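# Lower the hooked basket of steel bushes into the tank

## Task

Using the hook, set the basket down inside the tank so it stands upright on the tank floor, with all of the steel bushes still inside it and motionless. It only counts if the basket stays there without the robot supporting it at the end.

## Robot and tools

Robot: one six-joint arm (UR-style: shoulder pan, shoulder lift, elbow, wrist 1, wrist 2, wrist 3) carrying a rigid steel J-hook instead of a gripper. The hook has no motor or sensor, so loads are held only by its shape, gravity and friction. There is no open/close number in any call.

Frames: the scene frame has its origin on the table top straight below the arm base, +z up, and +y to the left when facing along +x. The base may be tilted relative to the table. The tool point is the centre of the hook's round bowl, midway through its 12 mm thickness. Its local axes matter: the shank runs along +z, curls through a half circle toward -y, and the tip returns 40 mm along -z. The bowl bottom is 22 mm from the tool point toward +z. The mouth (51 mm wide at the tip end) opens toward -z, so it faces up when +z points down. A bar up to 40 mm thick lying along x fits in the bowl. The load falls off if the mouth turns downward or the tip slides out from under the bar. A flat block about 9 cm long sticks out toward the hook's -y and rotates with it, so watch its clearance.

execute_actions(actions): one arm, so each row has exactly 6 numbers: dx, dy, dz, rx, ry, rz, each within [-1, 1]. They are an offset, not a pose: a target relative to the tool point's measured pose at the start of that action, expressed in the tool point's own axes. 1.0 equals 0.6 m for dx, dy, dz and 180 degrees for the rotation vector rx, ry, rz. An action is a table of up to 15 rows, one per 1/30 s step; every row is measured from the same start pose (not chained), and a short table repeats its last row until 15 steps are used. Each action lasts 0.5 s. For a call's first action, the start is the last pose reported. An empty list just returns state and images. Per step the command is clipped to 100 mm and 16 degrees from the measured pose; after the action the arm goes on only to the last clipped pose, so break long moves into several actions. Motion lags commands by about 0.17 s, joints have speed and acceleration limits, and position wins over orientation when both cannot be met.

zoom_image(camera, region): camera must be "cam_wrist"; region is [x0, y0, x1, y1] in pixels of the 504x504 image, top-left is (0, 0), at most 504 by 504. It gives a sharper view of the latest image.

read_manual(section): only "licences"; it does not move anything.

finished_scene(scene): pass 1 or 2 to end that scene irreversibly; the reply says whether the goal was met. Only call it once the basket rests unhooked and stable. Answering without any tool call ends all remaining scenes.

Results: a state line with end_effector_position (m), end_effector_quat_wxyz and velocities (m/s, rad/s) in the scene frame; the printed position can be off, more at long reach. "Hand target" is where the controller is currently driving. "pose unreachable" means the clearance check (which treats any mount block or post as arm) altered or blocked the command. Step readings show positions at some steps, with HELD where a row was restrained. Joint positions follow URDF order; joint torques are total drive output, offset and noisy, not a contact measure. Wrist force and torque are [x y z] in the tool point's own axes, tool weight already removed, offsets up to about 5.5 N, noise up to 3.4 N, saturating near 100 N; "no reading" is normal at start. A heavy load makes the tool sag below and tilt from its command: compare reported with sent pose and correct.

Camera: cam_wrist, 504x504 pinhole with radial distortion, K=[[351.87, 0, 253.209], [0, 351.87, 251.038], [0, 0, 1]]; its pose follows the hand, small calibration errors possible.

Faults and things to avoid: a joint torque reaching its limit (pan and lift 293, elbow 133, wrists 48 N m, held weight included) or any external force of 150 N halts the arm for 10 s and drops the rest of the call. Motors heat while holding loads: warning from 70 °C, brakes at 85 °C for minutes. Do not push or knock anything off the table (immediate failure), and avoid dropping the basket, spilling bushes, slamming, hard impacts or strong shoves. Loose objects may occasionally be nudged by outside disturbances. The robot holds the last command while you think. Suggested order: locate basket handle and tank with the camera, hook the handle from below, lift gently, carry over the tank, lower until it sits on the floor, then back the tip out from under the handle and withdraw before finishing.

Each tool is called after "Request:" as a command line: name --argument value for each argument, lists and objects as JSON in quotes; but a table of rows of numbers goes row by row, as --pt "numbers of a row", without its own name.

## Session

Request:
execute_actions --actions '[]'

Scene clock: 0.00 s.
end_effector_position=(+1.0716, -0.2041, +0.3607) end_effector_quat_wxyz=(+0.084, +0.330, +0.939, +0.044) end_effector_velocity=(+0.000, +0.000, +0.001) end_effector_angular_velocity=(+0.001, -0.001, +0.000)
Joint positions: [-0.369 -0.935  1.095 -1.89  -1.494 -1.224]
Joint velocities: [ 0.    -0.001 -0.     0.     0.001  0.   ]
Joint torques (N m, as the arm reports them, + toward a larger angle): no reading
Motor temperatures (°C, as the motors report them): [27 31 28 35 32 38]
Wrist force (N, on the end effector, along its own x y z axes, offset not removed): no reading
Wrist torque (N m, same axes, about the end effector's origin, offset not removed): no reading
Hand target: +1.072, -0.204, +0.361; +0.084, +0.330, +0.939, +0.044
camera_calibration (this result's frames):
cam_wrist: T_world_to_cam=[[-0.771983, 0.626319, -0.108479, 0.989703], [0.525014, 0.724477, 0.446647, -0.58915], [0.358334, 0.28785, -0.88811, 0.148219], [0, 0, 0, 1]] pos_world=[1.02023, -0.235708, 0.502139]

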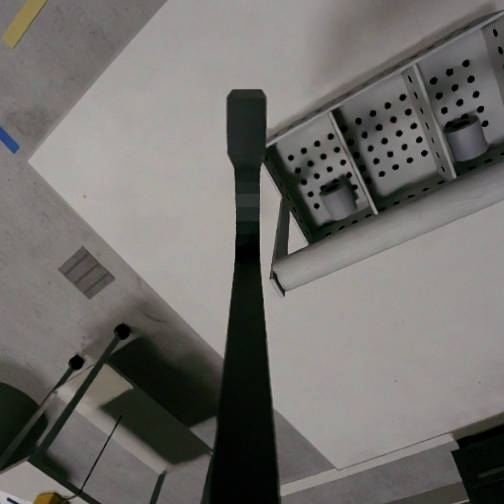

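Request:
execute_actions --actions '[[[0,0,-0.1,0.044,0.041,0]],[[0,0,-0.15,0,0,-0.135]],[[0.17,0.1,-0.1,0,0,0]],[[0.17,0.1,-0.1,0,0,0]],[[0,0,0,0,0,0]]]'

Scene clock: 5.80 s.
end_effector_position=(+0.8960, -0.0383, +0.6234) end_effector_quat_wxyz=(+0.007, +0.134, +0.991, -0.001) end_effector_velocity=(+0.000, -0.001, -0.000) end_effector_angular_velocity=(-0.000, +0.000, -0.000)
Joint positions: [-0.221 -1.21   1.015 -1.378 -1.581 -1.49 ]
Joint velocities: [-0.001  0.001 -0.    -0.    -0.    -0.   ]
Joint torques (N m, as the arm reports them, + toward a larger angle): [-12.13 -72.97 -60.08  -6.75   0.23  -2.5 ]
Motor temperatures (°C, as the motors report them): [27 31 28 35 32 38]
Wrist force (N, on the end effector, along its own x y z axes, offset not removed): [1.6 1.6 -7.5]
Wrist torque (N m, same axes, about the end effector's origin, offset not removed): [0.19 -0.34 -0.08]
Hand target: +0.896, -0.038, +0.623; +0.007, +0.134, +0.991, -0.001
Off the commanded pose: 0.000 m, 0 deg.
Step readings (end_effector_position; steps 1 to 15: 1st action; 16 to 30: 2nd action; 31 to 45: 3rd action; 46 to 60: 4th action; 61 to 75: 5th action):
0: (+1.0716, -0.2041, +0.3607)
1: (+1.0716, -0.2041, +0.3607)
2: (+1.0721, -0.2035, +0.3602)
4: (+1.0721, -0.2051, +0.3727)
8: (+1.0628, -0.2055, +0.4114)
15: (+1.0602, -0.2056, +0.4192)
16: (+1.0602, -0.2057, +0.4193)
17: (+1.0596, -0.2052, +0.4237)
19: (+1.0564, -0.2034, +0.4569)
23: (+1.0574, -0.2040, +0.4988)
30: (+1.0590, -0.2051, +0.5087)
31: (+1.0590, -0.2052, +0.5089)
32: (+1.0581, -0.2021, +0.5102)
34: (+1.0402, -0.1779, +0.5242)
38: (+0.9996, -0.1394, +0.5541)
45: (+0.9777, -0.1218, +0.5660)
46: (+0.9770, -0.1213, +0.5663)
47: (+0.9744, -0.1175, +0.5671)
49: (+0.9528, -0.0923, +0.5810)
53: (+0.9146, -0.0549, +0.6116)
60: (+0.8961, -0.0383, +0.6235)
61: (+0.8955, -0.0379, +0.6238)
62: (+0.8953, -0.0377, +0.6239)
64: (+0.8955, -0.0378, +0.6236)
68: (+0.8958, -0.0381, +0.6234)
75: end_effector_position above
camera_calibration (this result's frames):
cam_wrist: T_world_to_cam=[[-0.964391, 0.264399, 0.00648743, 0.86569], [0.252443, 0.91291, 0.320732, -0.404496], [0.0788789, 0.310949, -0.947148, 0.684827], [0, 0, 0, 1]] pos_world=[0.882958, -0.072566, 0.772751]

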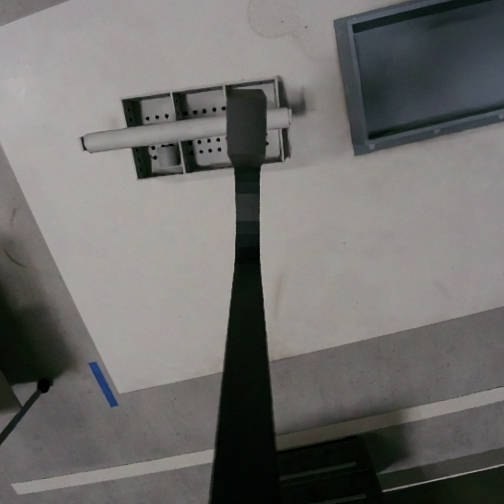

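Request:
execute_actions --actions '[[[0,0,0,0,0,-0.042]],[[-0.132,0.075,0.15,0,0,0]],[[0,0,0.2,0,0,0]],[[0,0,0.2,0,0,0]],[[0,0,0.15,0,0,0]],[[0,0,0.08,0,0,0]],[[0,-0.08,0,0,0,0]],[[0,-0.07,0,0,0,0]]]'

Scene clock: 20.33 s.
end_effector_position=(+0.9710, -0.0946, +0.1630) end_effector_quat_wxyz=(+0.005, +0.069, +0.998, -0.001) end_effector_velocity=(-0.000, -0.004, +0.000) end_effector_angular_velocity=(+0.000, -0.001, -0.001)
Joint positions: [-0.268 -0.969  1.484 -2.085 -1.581 -1.667]
Joint velocities: [-0.004 -0.001  0.    -0.     0.001 -0.004]
Joint torques (N m, as the arm reports them, + toward a larger angle): [ -15.12 -114.95  -35.53   -6.77    1.32   -2.6 ]
Motor temperatures (°C, as the motors report them): [27 31 28 35 32 38]
Wrist force (N, on the end effector, along its own x y z axes, offset not removed): [4.3 3.8 1.9]
Wrist torque (N m, same axes, about the end effector's origin, offset not removed): [0.68 -0.67 -0.21]
Hand target: +0.971, -0.095, +0.163; +0.005, +0.069, +0.998, -0.001
Off the commanded pose: 0.000 m, 0 deg.
Step readings (end_effector_position; steps 1 to 15: 1st action; 16 to 30: 2nd action; 31 to 45: 3rd action; 46 to 60: 4th action; 61 to 75: 5th action; 76 to 90: 6th action; 91 to 105: 7th action; 106 to 120: 8th action):
0: (+0.8961, -0.0383, +0.6235)
1: (+0.8961, -0.0383, +0.6235)
2: (+0.8958, -0.0383, +0.6235)
4: (+0.8956, -0.0382, +0.6236)
8: (+0.8960, -0.0382, +0.6235)
15: (+0.8961, -0.0382, +0.6234)
16: (+0.8960, -0.0382, +0.6234)
17: (+0.8982, -0.0362, +0.6211)
19: (+0.9208, -0.0246, +0.5940)
23: (+0.9589, -0.0097, +0.5494)
30: (+0.9797, -0.0051, +0.5355)
31: (+0.9804, -0.0050, +0.5352)
32: (+0.9809, -0.0050, +0.5340)
34: (+0.9822, -0.0053, +0.5076)
38: (+0.9784, -0.0048, +0.4411)
45: (+0.9810, -0.0054, +0.4177)
46: (+0.9811, -0.0054, +0.4170)
47: (+0.9815, -0.0056, +0.4131)
49: (+0.9806, -0.0055, +0.3775)
53: (+0.9783, -0.0053, +0.3188)
60: (+0.9820, -0.0058, +0.2994)
61: (+0.9821, -0.0058, +0.2989)
62: (+0.9821, -0.0059, +0.2943)
64: (+0.9793, -0.0056, +0.2586)
68: (+0.9799, -0.0057, +0.2212)
75: (+0.9827, -0.0061, +0.2104)
76: (+0.9828, -0.0061, +0.2101)
77: (+0.9826, -0.0061, +0.2065)
79: (+0.9815, -0.0060, +0.1863)
83: (+0.9822, -0.0061, +0.1680)
90: (+0.9832, -0.0062, +0.1629)
91: (+0.9832, -0.0062, +0.1628)
92: (+0.9827, -0.0091, +0.1627)
94: (+0.9799, -0.0288, +0.1626)
98: (+0.9773, -0.0480, +0.1628)
105: (+0.9767, -0.0533, +0.1629)
106: (+0.9767, -0.0535, +0.1629)
107: (+0.9762, -0.0562, +0.1630)
109: (+0.9737, -0.0735, +0.1630)
113: (+0.9715, -0.0900, +0.1630)
120: end_effector_position above
camera_calibration (this result's frames):
cam_wrist: T_world_to_cam=[[-0.990514, 0.137054, 0.00993514, 0.968632], [0.133053, 0.938499, 0.318618, -0.105701], [0.0343438, 0.316917, -0.947831, 0.304215], [0, 0, 0, 1]] pos_world=[0.963059, -0.129966, 0.3124]

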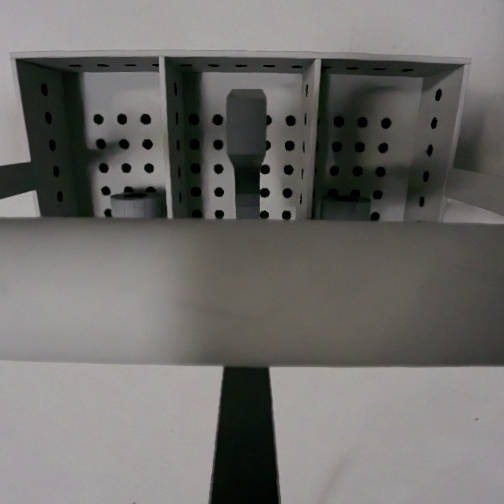

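Request:
execute_actions --actions '[[[-0.007,-0.013,0,0,0,0]],[[0,0,-0.11,0,0,0]],[[0,0,-0.03,0,0,0]],[[0,0,-0.02,0,0,0]],[[0,0,-0.03,0,0,0]],[[0,0,-0.035,0,0,-0.01]],[[0,0,-0.04,0,0,-0.01]],[[0,0,-0.04,0,0,-0.01]],[[0.02,0,-0.04,0,0,0]],[[0.03,0,-0.04,0,0,0]],[[0.05,-0.002,0,0,0,0]],[[0.05,-0.002,0,0,0,0]],[[0.05,-0.002,0,0,0,0]],[[0.05,-0.002,0,0,0,0]],[[0.05,-0.002,0,0,0,0]],[[0.05,-0.002,0,0,0,0]],[[0.05,-0.002,0,0,0,0]],[[0.05,-0.002,0,0,0,0]],[[0.05,-0.002,0,0,0,0]],[[0.05,-0.002,0,0,0,0]],[[0.05,0,0,0,0,0]],[[0.05,0,0,0,0,0]],[[0.05,0,0,0,0,0]],[[0.03,0,0,0,0,0]],[[0.015,0,0,0,0,0]],[[0,0,0,0,0,0]]]'

Scene clock: 41.17 s.
end_effector_position=(+0.5290, -0.0949, +0.3871) end_effector_quat_wxyz=(+0.005, +0.022, +1.000, -0.002) end_effector_velocity=(-0.000, +0.000, +0.001) end_effector_angular_velocity=(-0.000, -0.001, -0.001)
Joint positions: [-0.46  -1.843  2.085 -1.814 -1.582 -1.953]
Joint velocities: [-0.    -0.001 -0.001  0.001  0.     0.001]
Joint torques (N m, as the arm reports them, + toward a larger angle): [ -4.56 -40.91 -55.93  -7.07  -2.2   -1.63]
Motor temperatures (°C, as the motors report them): [27 31 28 35 32 38]
Wrist force (N, on the end effector, along its own x y z axes, offset not removed): [8.8 1.7 19.4]
Wrist torque (N m, same axes, about the end effector's origin, offset not removed): [0.37 -2.18 -0.50]
Hand target: +0.529, -0.095, +0.387; +0.005, +0.022, +1.000, -0.002
Off the commanded pose: 0.000 m, 0 deg.
Step readings (end_effector_position; steps 1 to 15: 1st action; 16 to 30: 2nd action; 31 to 45: 3rd action; 46 to 60: 4th action; 61 to 75: 5th action; 76 to 90: 6th action; 91 to 105: 7th action; 106 to 120: 8th action; 121 to 135: 9th action; 136 to 150: 10th action; 151 to 165: 11th action; 166 to 180: 12th action; 181 to 195: 13th action):
0: (+0.9710, -0.0949, +0.1630)
1: (+0.9710, -0.0949, +0.1630)
2: (+0.9712, -0.0957, +0.1630)
4: (+0.9724, -0.0990, +0.1630)
8: (+0.9736, -0.1019, +0.1630)
15: (+0.9740, -0.1028, +0.1631)
16: (+0.9741, -0.1028, +0.1631)
17: (+0.9747, -0.1030, +0.1670)
19: (+0.9757, -0.1032, +0.1946)
23: (+0.9740, -0.1028, +0.2211)
30: (+0.9733, -0.1026, +0.2284)
31: (+0.9733, -0.1026, +0.2286)
32: (+0.9733, -0.1026, +0.2303)
34: (+0.9734, -0.1026, +0.2379)
38: (+0.9732, -0.1025, +0.2445)
45: (+0.9731, -0.1025, +0.2462)
46: (+0.9731, -0.1025, +0.2463)
47: (+0.9731, -0.1025, +0.2474)
49: (+0.9731, -0.1025, +0.2525)
53: (+0.9730, -0.1025, +0.2570)
60: (+0.9730, -0.1025, +0.2581)
61: (+0.9730, -0.1025, +0.2581)
62: (+0.9730, -0.1025, +0.2598)
64: (+0.9728, -0.1024, +0.2671)
68: (+0.9728, -0.1024, +0.2740)
75: (+0.9728, -0.1024, +0.2759)
76: (+0.9728, -0.1024, +0.2759)
77: (+0.9727, -0.1024, +0.2778)
79: (+0.9728, -0.1024, +0.2868)
83: (+0.9726, -0.1023, +0.2947)
90: (+0.9725, -0.1023, +0.2967)
91: (+0.9725, -0.1023, +0.2967)
92: (+0.9725, -0.1023, +0.2988)
94: (+0.9726, -0.1023, +0.3091)
98: (+0.9723, -0.1023, +0.3182)
105: (+0.9722, -0.1022, +0.3205)
106: (+0.9722, -0.1022, +0.3205)
107: (+0.9722, -0.1022, +0.3226)
109: (+0.9723, -0.1022, +0.3329)
113: (+0.9720, -0.1021, +0.3419)
120: (+0.9720, -0.1021, +0.3442)
121: (+0.9720, -0.1021, +0.3443)
122: (+0.9710, -0.1021, +0.3462)
124: (+0.9662, -0.1018, +0.3563)
128: (+0.9614, -0.1015, +0.3656)
135: (+0.9599, -0.1015, +0.3680)
136: (+0.9598, -0.1015, +0.3680)
137: (+0.9583, -0.1015, +0.3694)
139: (+0.9510, -0.1011, +0.3793)
143: (+0.9440, -0.1008, +0.3890)
150: (+0.9418, -0.1007, +0.3915)
151: (+0.9418, -0.1007, +0.3916)
152: (+0.9404, -0.1011, +0.3924)
154: (+0.9287, -0.1011, +0.3927)
158: (+0.9159, -0.1006, +0.3913)
165: (+0.9121, -0.1006, +0.3912)
166: (+0.9120, -0.1006, +0.3912)
167: (+0.9106, -0.1010, +0.3919)
169: (+0.8988, -0.1009, +0.3921)
173: (+0.8861, -0.1005, +0.3909)
180: (+0.8824, -0.1005, +0.3909)
181: (+0.8823, -0.1005, +0.3909)
182: (+0.8808, -0.1009, +0.3914)
184: (+0.8690, -0.1008, +0.3915)
Lines left out of this list: 67.
camera_calibration (this result's frames):
cam_wrist: T_world_to_cam=[[-0.998965, 0.0442431, 0.0105932, 0.524044], [0.0453201, 0.947484, 0.316575, -0.069896], [0.00396939, 0.316728, -0.948508, 0.548192], [0, 0, 0, 1]] pos_world=[0.524493, -0.130588, 0.536541]

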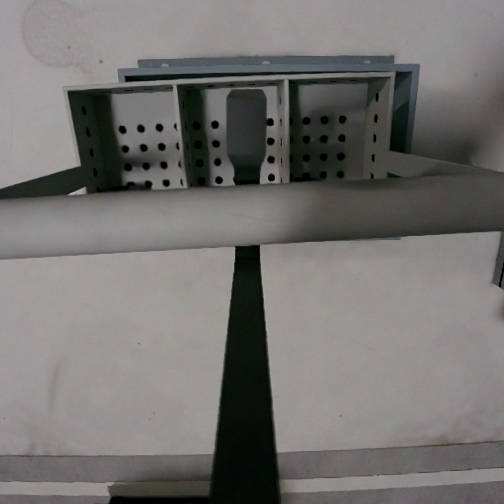

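Request:
execute_actions --actions '[[[0.02,0,0.01,0,0,0]],[[0.02,0,0.01,0,0,0]],[[0.018,0,0.01,0,0,0]],[[0,0,0,0,0,0]]]'

Request:
execute_actions --actions '[[[0,0,0,0,0,0]],[[0,0,0,0,0,0]],[[0,0,0,0,0,0]]]'

Scene clock: 48.67 s.
end_effector_position=(+0.4947, -0.0935, +0.3688) end_effector_quat_wxyz=(+0.005, +0.022, +1.000, -0.002) end_effector_velocity=(-0.000, -0.000, +0.000) end_effector_angular_velocity=(-0.001, +0.001, -0.000)
Joint positions: [-0.488 -1.903  2.157 -1.827 -1.582 -1.98 ]
Joint velocities: [ 0.    -0.    -0.     0.001 -0.002  0.   ]
Joint torques (N m, as the arm reports them, + toward a larger angle): [ -1.83 -35.65 -59.49  -8.35   0.23  -0.94]
Motor temperatures (°C, as the motors report them): [27 31 28 35 32 38]
Wrist force (N, on the end effector, along its own x y z axes, offset not removed): [-6.2 -5.2 19.8]
Wrist torque (N m, same axes, about the end effector's origin, offset not removed): [-0.66 1.03 0.21]
Hand target: +0.495, -0.094, +0.369; +0.005, +0.022, +1.000, -0.002
Off the commanded pose: 0.000 m, 0 deg.
Step readings (end_effector_position; steps 1 to 15: 1st action; 16 to 30: 2nd action; 31 to 45: 3rd action; 46 to 60: 4th action):
0: (+0.5290, -0.0949, +0.3871)
1: (+0.5290, -0.0949, +0.3871)
2: (+0.5281, -0.0950, +0.3867)
4: (+0.5232, -0.0947, +0.3841)
8: (+0.5186, -0.0944, +0.3817)
15: (+0.5172, -0.0944, +0.3810)
16: (+0.5171, -0.0944, +0.3810)
17: (+0.5162, -0.0945, +0.3805)
19: (+0.5112, -0.0942, +0.3778)
23: (+0.5067, -0.0939, +0.3755)
30: (+0.5054, -0.0939, +0.3749)
31: (+0.5054, -0.0939, +0.3749)
32: (+0.5045, -0.0940, +0.3745)
34: (+0.5000, -0.0937, +0.3718)
38: (+0.4959, -0.0935, +0.3694)
45: (+0.4947, -0.0935, +0.3689)
46: (+0.4947, -0.0935, +0.3688)
47: (+0.4947, -0.0935, +0.3688)
49: (+0.4947, -0.0935, +0.3688)
53: (+0.4947, -0.0935, +0.3688)
60: end_effector_position above
camera_calibration (this result's frames):
cam_wrist: T_world_to_cam=[[-0.998963, 0.0442557, 0.0106635, 0.489889], [0.0453549, 0.947527, 0.316442, -0.0638557], [0.00390037, 0.316598, -0.948552, 0.530656], [0, 0, 0, 1]] pos_world=[0.490207, -0.12918, 0.518337]

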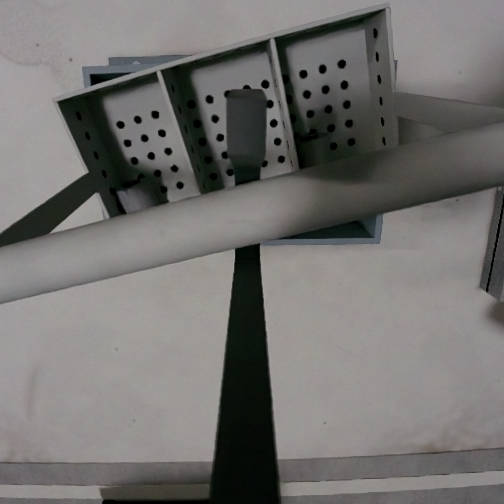

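Scene clock: 50.17 s.
end_effector_position=(+0.4947, -0.0935, +0.3688) end_effector_quat_wxyz=(+0.005, +0.022, +1.000, -0.002) end_effector_velocity=(+0.000, +0.000, -0.000) end_effector_angular_velocity=(+0.000, +0.001, -0.001)
Joint positions: [-0.488 -1.903  2.157 -1.827 -1.582 -1.98 ]
Joint velocities: [ 0.     0.001 -0.001  0.001 -0.     0.001]
Joint torques (N m, as the arm reports them, + toward a larger angle): [ -4.48 -36.26 -59.36  -8.61  -0.73  -1.  ]
Motor temperatures (°C, as the motors report them): [27 31 28 35 32 38]
Wrist force (N, on the end effector, along its own x y z axes, offset not removed): [3.6 -1.9 16.1]
Wrist torque (N m, same axes, about the end effector's origin, offset not removed): [-0.14 -0.20 -0.30]
Hand target: +0.495, -0.094, +0.369; +0.005, +0.022, +1.000, -0.002
Off the commanded pose: 0.000 m, 0 deg.
Step readings (end_effector_position; steps 1 to 15: 1st action; 16 to 30: 2nd action; 31 to 45: 3rd action):
0: (+0.4947, -0.0935, +0.3688)
1: (+0.4947, -0.0935, +0.3688)
2: (+0.4947, -0.0935, +0.3688)
4: (+0.4947, -0.0935, +0.3688)
8: (+0.4947, -0.0935, +0.3688)
15: (+0.4947, -0.0935, +0.3688)
16: (+0.4947, -0.0935, +0.3688)
17: (+0.4947, -0.0935, +0.3688)
19: (+0.4947, -0.0935, +0.3688)
23: (+0.4947, -0.0935, +0.3688)
30: (+0.4947, -0.0935, +0.3688)
31: (+0.4947, -0.0935, +0.3688)
32: (+0.4947, -0.0935, +0.3688)
34: (+0.4947, -0.0935, +0.3688)
38: (+0.4947, -0.0935, +0.3688)
45: end_effector_position above
camera_calibration (this result's frames):
cam_wrist: T_world_to_cam=[[-0.998963, 0.0442554, 0.0106572, 0.489893], [0.0453525, 0.947522, 0.316456, -0.0638638], [0.00390692, 0.316611, -0.948547, 0.53065], [0, 0, 0, 1]] pos_world=[0.490208, -0.129178, 0.518336]

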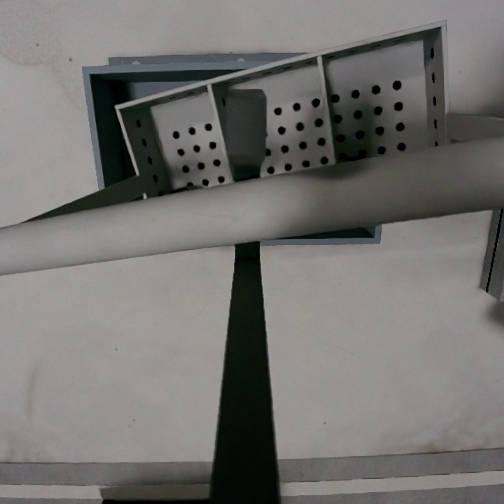

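Swinging; wait using free calls.

Request:
execute_actions --actions '[]'

Scene clock: 53.10 s.
end_effector_position=(+0.4947, -0.0935, +0.3688) end_effector_quat_wxyz=(+0.005, +0.022, +1.000, -0.002) end_effector_velocity=(+0.000, +0.000, +0.000) end_effector_angular_velocity=(-0.000, -0.001, +0.001)
Joint positions: [-0.488 -1.903  2.157 -1.827 -1.582 -1.98 ]
Joint velocities: [ 0.001  0.    -0.    -0.001  0.    -0.001]
Joint torques (N m, as the arm reports them, + toward a larger angle): [ -2.44 -35.72 -59.11  -8.37  -0.53  -0.92]
Motor temperatures (°C, as the motors report them): [27 31 28 35 32 38]
Wrist force (N, on the end effector, along its own x y z axes, offset not removed): [1.3 3.1 17.8]
Wrist torque (N m, same axes, about the end effector's origin, offset not removed): [0.72 0.12 -0.21]
Hand target: +0.495, -0.094, +0.369; +0.005, +0.022, +1.000, -0.002
Off the commanded pose: 0.000 m, 0 deg.
camera_calibration (this result's frames):
cam_wrist: T_world_to_cam=[[-0.998963, 0.0442551, 0.0106569, 0.489893], [0.0453521, 0.947523, 0.316456, -0.0638637], [0.00390717, 0.316611, -0.948547, 0.53065], [0, 0, 0, 1]] pos_world=[0.490208, -0.129178, 0.518336]

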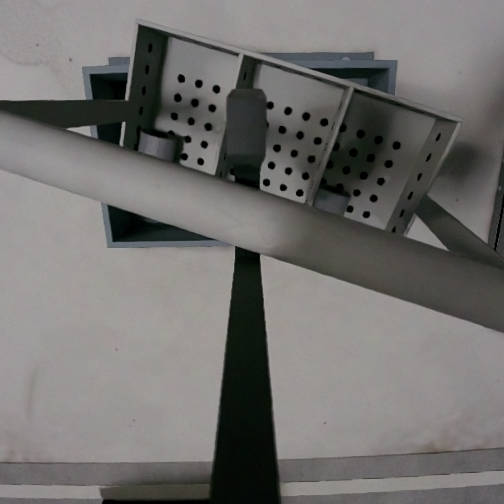

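Request:
execute_actions --actions '[[[-0.01,0,0.015,0,0,0]],[[-0.01,0,0.015,0,0,0]],[[0,0,0.015,0,0,0]],[[0,0,0.015,0,0,0]],[[0,0,0.02,0,0,0]],[[0,0,0.02,0,0,0]],[[0,0,0,0,0,0]]]'

Scene clock: 60.57 s.
end_effector_position=(+0.5072, -0.0943, +0.3096) end_effector_quat_wxyz=(+0.005, +0.022, +1.000, -0.002) end_effector_velocity=(+0.000, -0.000, +0.000) end_effector_angular_velocity=(-0.000, -0.000, -0.001)
Joint positions: [-0.479 -1.842  2.226 -1.957 -1.582 -1.972]
Joint velocities: [ 0.    -0.    -0.001  0.     0.     0.001]
Joint torques (N m, as the arm reports them, + toward a larger angle): [-11.97 -23.21 -42.91  -3.08   1.18  -2.66]
Motor temperatures (°C, as the motors report them): [27 31 28 35 32 38]
Wrist force (N, on the end effector, along its own x y z axes, offset not removed): [1.2 -1.3 0.2]
Wrist torque (N m, same axes, about the end effector's origin, offset not removed): [0.02 -0.32 -0.26]
Hand target: +0.507, -0.094, +0.310; +0.005, +0.022, +1.000, -0.002
Off the commanded pose: 0.000 m, 0 deg.
Step readings (end_effector_position; steps 1 to 15: 1st action; 16 to 30: 2nd action; 31 to 45: 3rd action; 46 to 60: 4th action; 61 to 75: 5th action; 76 to 90: 6th action; 91 to 105: 7th action):
0: (+0.4947, -0.0935, +0.3688)
1: (+0.4947, -0.0935, +0.3688)
2: (+0.4953, -0.0935, +0.3681)
4: (+0.4977, -0.0937, +0.3644)
8: (+0.5000, -0.0938, +0.3610)
15: (+0.5007, -0.0938, +0.3600)
16: (+0.5008, -0.0938, +0.3600)
17: (+0.5013, -0.0938, +0.3592)
19: (+0.5037, -0.0939, +0.3554)
23: (+0.5061, -0.0941, +0.3521)
30: (+0.5068, -0.0941, +0.3512)
31: (+0.5068, -0.0941, +0.3511)
32: (+0.5069, -0.0941, +0.3503)
34: (+0.5068, -0.0941, +0.3466)
38: (+0.5069, -0.0941, +0.3433)
45: (+0.5069, -0.0941, +0.3423)
46: (+0.5069, -0.0941, +0.3423)
47: (+0.5069, -0.0942, +0.3414)
49: (+0.5069, -0.0941, +0.3377)
53: (+0.5069, -0.0942, +0.3343)
60: (+0.5070, -0.0942, +0.3334)
61: (+0.5070, -0.0942, +0.3334)
62: (+0.5070, -0.0942, +0.3323)
64: (+0.5069, -0.0942, +0.3272)
68: (+0.5070, -0.0942, +0.3227)
75: (+0.5071, -0.0942, +0.3215)
76: (+0.5071, -0.0942, +0.3215)
77: (+0.5071, -0.0943, +0.3204)
79: (+0.5071, -0.0942, +0.3153)
83: (+0.5071, -0.0942, +0.3108)
90: (+0.5072, -0.0943, +0.3096)
91: (+0.5072, -0.0943, +0.3096)
92: (+0.5072, -0.0943, +0.3096)
94: (+0.5072, -0.0943, +0.3096)
98: (+0.5072, -0.0943, +0.3096)
105: end_effector_position above
camera_calibration (this result's frames):
cam_wrist: T_world_to_cam=[[-0.998963, 0.0442842, 0.0105648, 0.503096], [0.0453505, 0.947515, 0.316478, -0.0449426], [0.00400463, 0.316629, -0.948541, 0.474553], [0, 0, 0, 1]] pos_world=[0.502712, -0.129953, 0.459041]

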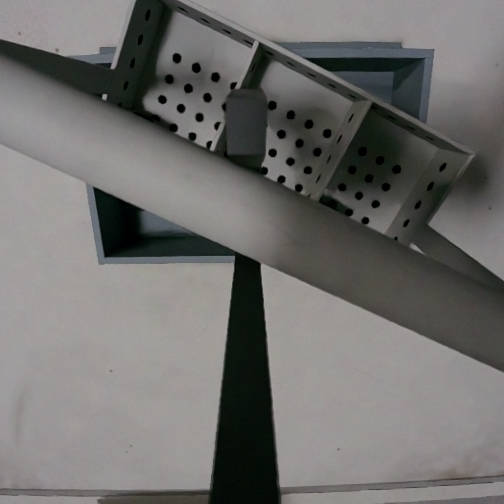

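Request:
execute_actions --actions '[[[0,0,0,0,0,0.155]],[[0.022,-0.005,0,0,0,0]],[[0,0,-0.04,0,0,0]],[[0,0,-0.015,0,0,0]],[[0,0,-0.015,0,0,0]],[[0,0,-0.015,0,0,0]],[[-0.004,0,0,0,0,-0.01]],[[-0.004,0,0,0,0,-0.015]],[[-0.004,0,0,0,0,-0.015]],[[-0.004,0,0,0,0,-0.02]],[[0,0,0,0,0,-0.02]],[[0,0,0,0,0,-0.02]],[[0,0,0,0,0,-0.02]],[[0,0,0,0,0,-0.015]],[[0,0,0,0,0,-0.012]],[[0,0,0,0,0,-0.008]],[[0,0,0,0,0,0]]]'

Request:
execute_actions --actions '[[[0,0,0,0,0,0]]]'

Scene clock: 76.93 s.
end_effector_position=(+0.5024, -0.0945, +0.3600) end_effector_quat_wxyz=(+0.007, +0.010, +1.000, +0.000) end_effector_velocity=(+0.000, -0.000, +0.001) end_effector_angular_velocity=(-0.001, -0.002, -0.001)
Joint positions: [-0.487 -1.887  2.163 -1.85  -1.577 -2.004]
Joint velocities: [ 0.    -0.    -0.001 -0.001 -0.     0.002]
Joint torques (N m, as the arm reports them, + toward a larger angle): [-10.94 -48.84 -52.64  -6.45  -2.97   0.99]
Motor temperatures (°C, as the motors report them): [27 31 28 35 32 38]
Wrist force (N, on the end effector, along its own x y z axes, offset not removed): [2.0 -4.8 19.6]
Wrist torque (N m, same axes, about the end effector's origin, offset not removed): [-1.11 -0.24 -0.42]
Hand target: +0.502, -0.094, +0.360; +0.007, +0.010, +1.000, +0.000
Off the commanded pose: 0.000 m, 0 deg.
Step readings (end_effector_position; steps 1 to 15: 1st action; 16 to 30: 2nd action; 31 to 45: 3rd action; 46 to 60: 4th action; 61 to 75: 5th action; 76 to 90: 6th action; 91 to 105: 7th action; 106 to 120: 8th action; 121 to 135: 9th action; 136 to 150: 10th action; 151 to 165: 11th action; 166 to 180: 12th action; 181 to 195: 13th action):
0: (+0.5072, -0.0943, +0.3096)
1: (+0.5072, -0.0943, +0.3096)
2: (+0.5080, -0.0943, +0.3097)
4: (+0.5097, -0.0944, +0.3097)
8: (+0.5084, -0.0939, +0.3096)
15: (+0.5074, -0.0941, +0.3096)
16: (+0.5074, -0.0942, +0.3096)
17: (+0.5064, -0.0939, +0.3095)
19: (+0.5012, -0.0924, +0.3094)
23: (+0.4962, -0.0909, +0.3094)
30: (+0.4946, -0.0904, +0.3094)
31: (+0.4945, -0.0904, +0.3094)
32: (+0.4945, -0.0904, +0.3111)
34: (+0.4945, -0.0905, +0.3211)
38: (+0.4943, -0.0905, +0.3304)
45: (+0.4942, -0.0904, +0.3331)
46: (+0.4942, -0.0904, +0.3332)
47: (+0.4942, -0.0904, +0.3341)
49: (+0.4942, -0.0904, +0.3378)
53: (+0.4941, -0.0904, +0.3411)
60: (+0.4941, -0.0904, +0.3420)
61: (+0.4941, -0.0904, +0.3421)
62: (+0.4940, -0.0904, +0.3429)
64: (+0.4940, -0.0904, +0.3467)
68: (+0.4939, -0.0904, +0.3498)
75: (+0.4939, -0.0904, +0.3509)
76: (+0.4939, -0.0904, +0.3509)
77: (+0.4939, -0.0904, +0.3518)
79: (+0.4939, -0.0904, +0.3556)
83: (+0.4938, -0.0904, +0.3589)
90: (+0.4938, -0.0904, +0.3598)
91: (+0.4938, -0.0904, +0.3598)
92: (+0.4939, -0.0905, +0.3599)
94: (+0.4948, -0.0909, +0.3599)
98: (+0.4956, -0.0914, +0.3599)
105: (+0.4959, -0.0915, +0.3599)
106: (+0.4959, -0.0915, +0.3599)
107: (+0.4960, -0.0916, +0.3599)
109: (+0.4969, -0.0921, +0.3599)
113: (+0.4978, -0.0925, +0.3599)
120: (+0.4980, -0.0926, +0.3599)
121: (+0.4980, -0.0926, +0.3599)
122: (+0.4982, -0.0927, +0.3599)
124: (+0.4991, -0.0931, +0.3599)
128: (+0.4999, -0.0935, +0.3599)
135: (+0.5002, -0.0935, +0.3599)
136: (+0.5002, -0.0935, +0.3599)
137: (+0.5003, -0.0936, +0.3599)
139: (+0.5012, -0.0939, +0.3599)
143: (+0.5021, -0.0943, +0.3600)
150: (+0.5024, -0.0944, +0.3599)
151: (+0.5024, -0.0944, +0.3599)
152: (+0.5024, -0.0944, +0.3600)
154: (+0.5025, -0.0944, +0.3601)
158: (+0.5025, -0.0944, +0.3601)
165: (+0.5025, -0.0944, +0.3600)
166: (+0.5025, -0.0944, +0.3600)
167: (+0.5024, -0.0944, +0.3600)
169: (+0.5024, -0.0943, +0.3600)
173: (+0.5024, -0.0944, +0.3600)
180: (+0.5025, -0.0944, +0.3600)
181: (+0.5025, -0.0944, +0.3600)
182: (+0.5024, -0.0944, +0.3600)
184: (+0.5024, -0.0943, +0.3600)
Lines left out of this list: 22.
camera_calibration (this result's frames):
cam_wrist: T_world_to_cam=[[-0.999769, 0.0202415, 0.00722282, 0.497125], [0.0214886, 0.947016, 0.320468, -0.0500172], [-0.00035338, 0.320549, -0.947232, 0.524553], [0, 0, 0, 1]] pos_world=[0.498271, -0.13084, 0.509311]

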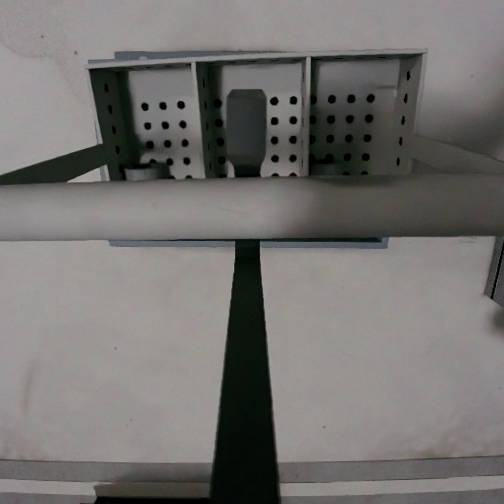

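Scene clock: 77.43 s.
end_effector_position=(+0.5024, -0.0945, +0.3600) end_effector_quat_wxyz=(+0.007, +0.010, +1.000, +0.000) end_effector_velocity=(-0.000, +0.000, -0.001) end_effector_angular_velocity=(+0.001, +0.000, -0.001)
Joint positions: [-0.487 -1.887  2.163 -1.85  -1.577 -2.004]
Joint velocities: [-0.    -0.     0.001 -0.     0.001  0.001]
Joint torques (N m, as the arm reports them, + toward a larger angle): [-11.59 -49.36 -52.91  -6.68  -3.08   1.  ]
Motor temperatures (°C, as the motors report them): [27 31 28 35 32 38]
Wrist force (N, on the end effector, along its own x y z axes, offset not removed): [-1.2 -0.4 17.8]
Wrist torque (N m, same axes, about the end effector's origin, offset not removed): [-0.08 0.40 -0.10]
Hand target: +0.502, -0.094, +0.360; +0.007, +0.010, +1.000, +0.000
Off the commanded pose: 0.000 m, 0 deg.
Step readings (end_effector_position):
0: (+0.5024, -0.0945, +0.3600)
1: (+0.5024, -0.0945, +0.3600)
2: (+0.5024, -0.0945, +0.3600)
4: (+0.5024, -0.0945, +0.3600)
8: (+0.5024, -0.0945, +0.3600)
15: end_effector_position above
camera_calibration (this result's frames):
cam_wrist: T_world_to_cam=[[-0.999769, 0.0202413, 0.00722288, 0.497125], [0.0214885, 0.947016, 0.320468, -0.0500171], [-0.000353479, 0.320549, -0.947232, 0.524553], [0, 0, 0, 1]] pos_world=[0.498271, -0.13084, 0.509311]

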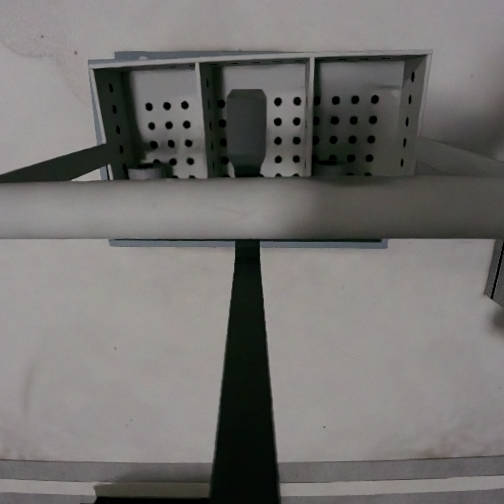

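Calm, tilted toward -y/+x. Shift +y 18mm, -x 10mm, then lower halfway.

Request:
execute_actions --actions '[[[-0.004,0.0075,0,0,0,0]],[[-0.004,0.0075,0,0,0,0]],[[-0.004,0.0075,0,0,0,0]],[[-0.004,0.0075,0,0,0,0]],[[0,0,0.015,0,0,0]],[[0,0,0.02,0,0,0]],[[0,0,0.02,0,0,0]],[[0,0,0.02,0,0,0]],[[0,0,0.02,0,0,0]],[[0,0,0.02,0,0,0]]]'

Scene clock: 86.00 s.
end_effector_position=(+0.5132, -0.0768, +0.2918) end_effector_quat_wxyz=(+0.007, +0.010, +1.000, +0.000) end_effector_velocity=(-0.000, -0.000, -0.002) end_effector_angular_velocity=(-0.000, +0.001, -0.001)
Joint positions: [-0.446 -1.822  2.246 -1.998 -1.577 -1.963]
Joint velocities: [-0.     0.002  0.002 -0.003 -0.001  0.001]
Joint torques (N m, as the arm reports them, + toward a larger angle): [-10.4  -26.32 -48.44 -10.06  -0.12  -2.19]
Motor temperatures (°C, as the motors report them): [27 31 28 35 32 38]
Wrist force (N, on the end effector, along its own x y z axes, offset not removed): [-0.4 1.1 19.6]
Wrist torque (N m, same axes, about the end effector's origin, offset not removed): [0.30 0.38 0.04]
Hand target: +0.513, -0.077, +0.292; +0.007, +0.010, +1.000, +0.000
Off the commanded pose: 0.000 m, 0 deg.
Step readings (end_effector_position; steps 1 to 15: 1st action; 16 to 30: 2nd action; 31 to 45: 3rd action; 46 to 60: 4th action; 61 to 75: 5th action; 76 to 90: 6th action; 91 to 105: 7th action; 106 to 120: 8th action; 121 to 135: 9th action; 136 to 150: 10th action):
0: (+0.5024, -0.0945, +0.3600)
1: (+0.5024, -0.0945, +0.3600)
2: (+0.5026, -0.0940, +0.3599)
4: (+0.5034, -0.0921, +0.3598)
8: (+0.5045, -0.0905, +0.3599)
15: (+0.5049, -0.0900, +0.3600)
16: (+0.5049, -0.0900, +0.3600)
17: (+0.5051, -0.0896, +0.3600)
19: (+0.5061, -0.0877, +0.3600)
23: (+0.5071, -0.0861, +0.3600)
30: (+0.5073, -0.0856, +0.3600)
31: (+0.5073, -0.0856, +0.3600)
32: (+0.5076, -0.0851, +0.3600)
34: (+0.5086, -0.0833, +0.3600)
38: (+0.5095, -0.0816, +0.3601)
45: (+0.5098, -0.0812, +0.3601)
46: (+0.5098, -0.0812, +0.3601)
47: (+0.5101, -0.0807, +0.3601)
49: (+0.5111, -0.0789, +0.3601)
53: (+0.5120, -0.0772, +0.3601)
60: (+0.5123, -0.0768, +0.3601)
61: (+0.5123, -0.0767, +0.3601)
62: (+0.5124, -0.0768, +0.3594)
64: (+0.5124, -0.0768, +0.3557)
68: (+0.5124, -0.0767, +0.3523)
75: (+0.5124, -0.0767, +0.3512)
76: (+0.5124, -0.0767, +0.3512)
77: (+0.5125, -0.0768, +0.3501)
79: (+0.5123, -0.0767, +0.3450)
83: (+0.5125, -0.0767, +0.3405)
90: (+0.5126, -0.0768, +0.3393)
91: (+0.5126, -0.0768, +0.3393)
92: (+0.5126, -0.0768, +0.3382)
94: (+0.5125, -0.0767, +0.3331)
98: (+0.5126, -0.0767, +0.3286)
105: (+0.5128, -0.0768, +0.3274)
106: (+0.5128, -0.0768, +0.3274)
107: (+0.5128, -0.0768, +0.3263)
109: (+0.5127, -0.0767, +0.3212)
113: (+0.5128, -0.0767, +0.3167)
120: (+0.5129, -0.0768, +0.3155)
121: (+0.5129, -0.0768, +0.3155)
122: (+0.5130, -0.0768, +0.3144)
124: (+0.5128, -0.0767, +0.3094)
128: (+0.5129, -0.0767, +0.3049)
135: (+0.5131, -0.0768, +0.3037)
136: (+0.5131, -0.0768, +0.3036)
137: (+0.5131, -0.0768, +0.3025)
139: (+0.5130, -0.0767, +0.2975)
143: (+0.5131, -0.0767, +0.2930)
150: end_effector_position above
camera_calibration (this result's frames):
cam_wrist: T_world_to_cam=[[-0.999767, 0.0203368, 0.00716949, 0.508093], [0.0215619, 0.946983, 0.32056, -0.0452117], [-0.000270206, 0.32064, -0.947201, 0.45422], [0, 0, 0, 1]] pos_world=[0.509072, -0.11316, 0.441088]

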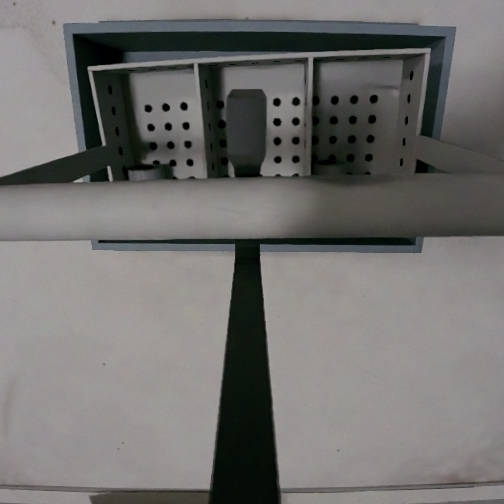

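Request:
execute_actions --actions '[[[0,0,0.02,0,0,0]],[[0,-0.008,0.015,0,0,0]],[[0,-0.01,0.015,0,0,0]],[[0,-0.01,0.015,0,0,0]],[[0,0,0.025,0,0,0]],[[0,0,0,0,0,0]]]'

Scene clock: 92.87 s.
end_effector_position=(+0.5137, -0.0935, +0.2383) end_effector_quat_wxyz=(+0.007, +0.010, +1.000, +0.000) end_effector_velocity=(+0.000, -0.000, +0.001) end_effector_angular_velocity=(-0.001, -0.000, -0.000)
Joint positions: [-0.478 -1.766  2.311 -2.119 -1.577 -1.995]
Joint velocities: [ 0.    -0.001 -0.001  0.    -0.001  0.   ]
Joint torques (N m, as the arm reports them, + toward a larger angle): [ -1.77 -33.87 -38.38  -3.47  -0.42  -1.32]
Motor temperatures (°C, as the motors report them): [27 31 28 35 32 38]
Wrist force (N, on the end effector, along its own x y z axes, offset not removed): [0.1 2.0 2.0]
Wrist torque (N m, same axes, about the end effector's origin, offset not removed): [0.66 0.10 0.09]
Hand target: +0.514, -0.093, +0.238; +0.007, +0.010, +1.000, +0.000
Off the commanded pose: 0.000 m, 0 deg.
Step readings (end_effector_position; steps 1 to 15: 1st action; 16 to 30: 2nd action; 31 to 45: 3rd action; 46 to 60: 4th action; 61 to 75: 5th action; 76 to 90: 6th action):
0: (+0.5132, -0.0768, +0.2916)
1: (+0.5133, -0.0768, +0.2916)
2: (+0.5133, -0.0768, +0.2906)
4: (+0.5132, -0.0767, +0.2856)
8: (+0.5133, -0.0767, +0.2812)
15: (+0.5134, -0.0768, +0.2799)
16: (+0.5134, -0.0768, +0.2799)
17: (+0.5135, -0.0773, +0.2790)
19: (+0.5133, -0.0792, +0.2753)
23: (+0.5134, -0.0810, +0.2720)
30: (+0.5135, -0.0816, +0.2711)
31: (+0.5135, -0.0816, +0.2710)
32: (+0.5135, -0.0822, +0.2702)
34: (+0.5134, -0.0846, +0.2665)
38: (+0.5135, -0.0869, +0.2631)
45: (+0.5135, -0.0875, +0.2622)
46: (+0.5135, -0.0876, +0.2622)
47: (+0.5135, -0.0881, +0.2613)
49: (+0.5134, -0.0906, +0.2576)
53: (+0.5134, -0.0928, +0.2542)
60: (+0.5135, -0.0935, +0.2533)
61: (+0.5135, -0.0935, +0.2532)
62: (+0.5135, -0.0935, +0.2519)
64: (+0.5133, -0.0934, +0.2457)
68: (+0.5135, -0.0934, +0.2400)
75: (+0.5137, -0.0935, +0.2384)
76: (+0.5137, -0.0935, +0.2383)
77: (+0.5137, -0.0935, +0.2383)
79: (+0.5137, -0.0935, +0.2383)
83: (+0.5137, -0.0935, +0.2383)
90: end_effector_position above
camera_calibration (this result's frames):
cam_wrist: T_world_to_cam=[[-0.999767, 0.020342, 0.00716361, 0.509253], [0.0215648, 0.947001, 0.320505, -0.0122444], [-0.000264249, 0.320585, -0.94722, 0.408927], [0, 0, 0, 1]] pos_world=[0.509507, -0.12986, 0.38762]

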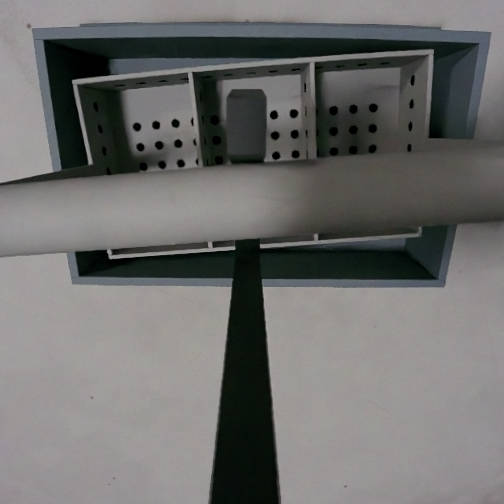

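Request:
execute_actions --actions '[[[0,-0.012,0,0,0,0]]]'

Request:
finished_scene --scene 2

Scene clock: 95.67 s.
end_effector_position=(+0.5135, -0.1006, +0.2383) end_effector_quat_wxyz=(+0.007, +0.010, +1.000, +0.000) end_effector_velocity=(-0.000, -0.001, -0.000) end_effector_angular_velocity=(-0.000, +0.001, -0.000)
Joint positions: [-0.491 -1.765  2.31  -2.119 -1.577 -2.008]
Joint velocities: [-0.001  0.     0.001 -0.    -0.    -0.001]
Joint torques (N m, as the arm reports them, + toward a larger angle): [-11.68 -19.24 -54.    -6.92   0.13  -2.6 ]
Motor temperatures (°C, as the motors report them): [27 31 28 35 32 38]
Wrist force (N, on the end effector, along its own x y z axes, offset not removed): [5.9 1.1 -1.3]
Wrist torque (N m, same axes, about the end effector's origin, offset not removed): [0.27 -1.02 -0.33]
Hand target: +0.514, -0.101, +0.238; +0.007, +0.010, +1.000, +0.000
Off the commanded pose: 0.000 m, 0 deg.
Step readings (end_effector_position):
0: (+0.5137, -0.0935, +0.2384)
1: (+0.5137, -0.0935, +0.2384)
2: (+0.5137, -0.0942, +0.2384)
4: (+0.5136, -0.0971, +0.2384)
8: (+0.5135, -0.0998, +0.2384)
15: end_effector_position above
camera_calibration (this result's frames):
cam_wrist: T_world_to_cam=[[-0.999768, 0.0203423, 0.00713227, 0.509257], [0.0215551, 0.947021, 0.320448, -0.005463], [-0.000235783, 0.320527, -0.947239, 0.411229], [0, 0, 0, 1]] pos_world=[0.509354, -0.136996, 0.387651]

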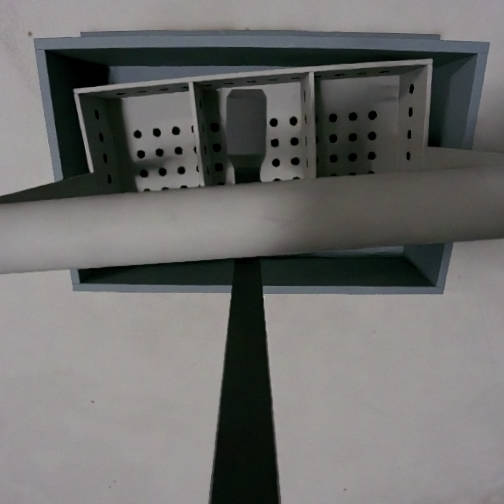

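The scene is finished: the task was done.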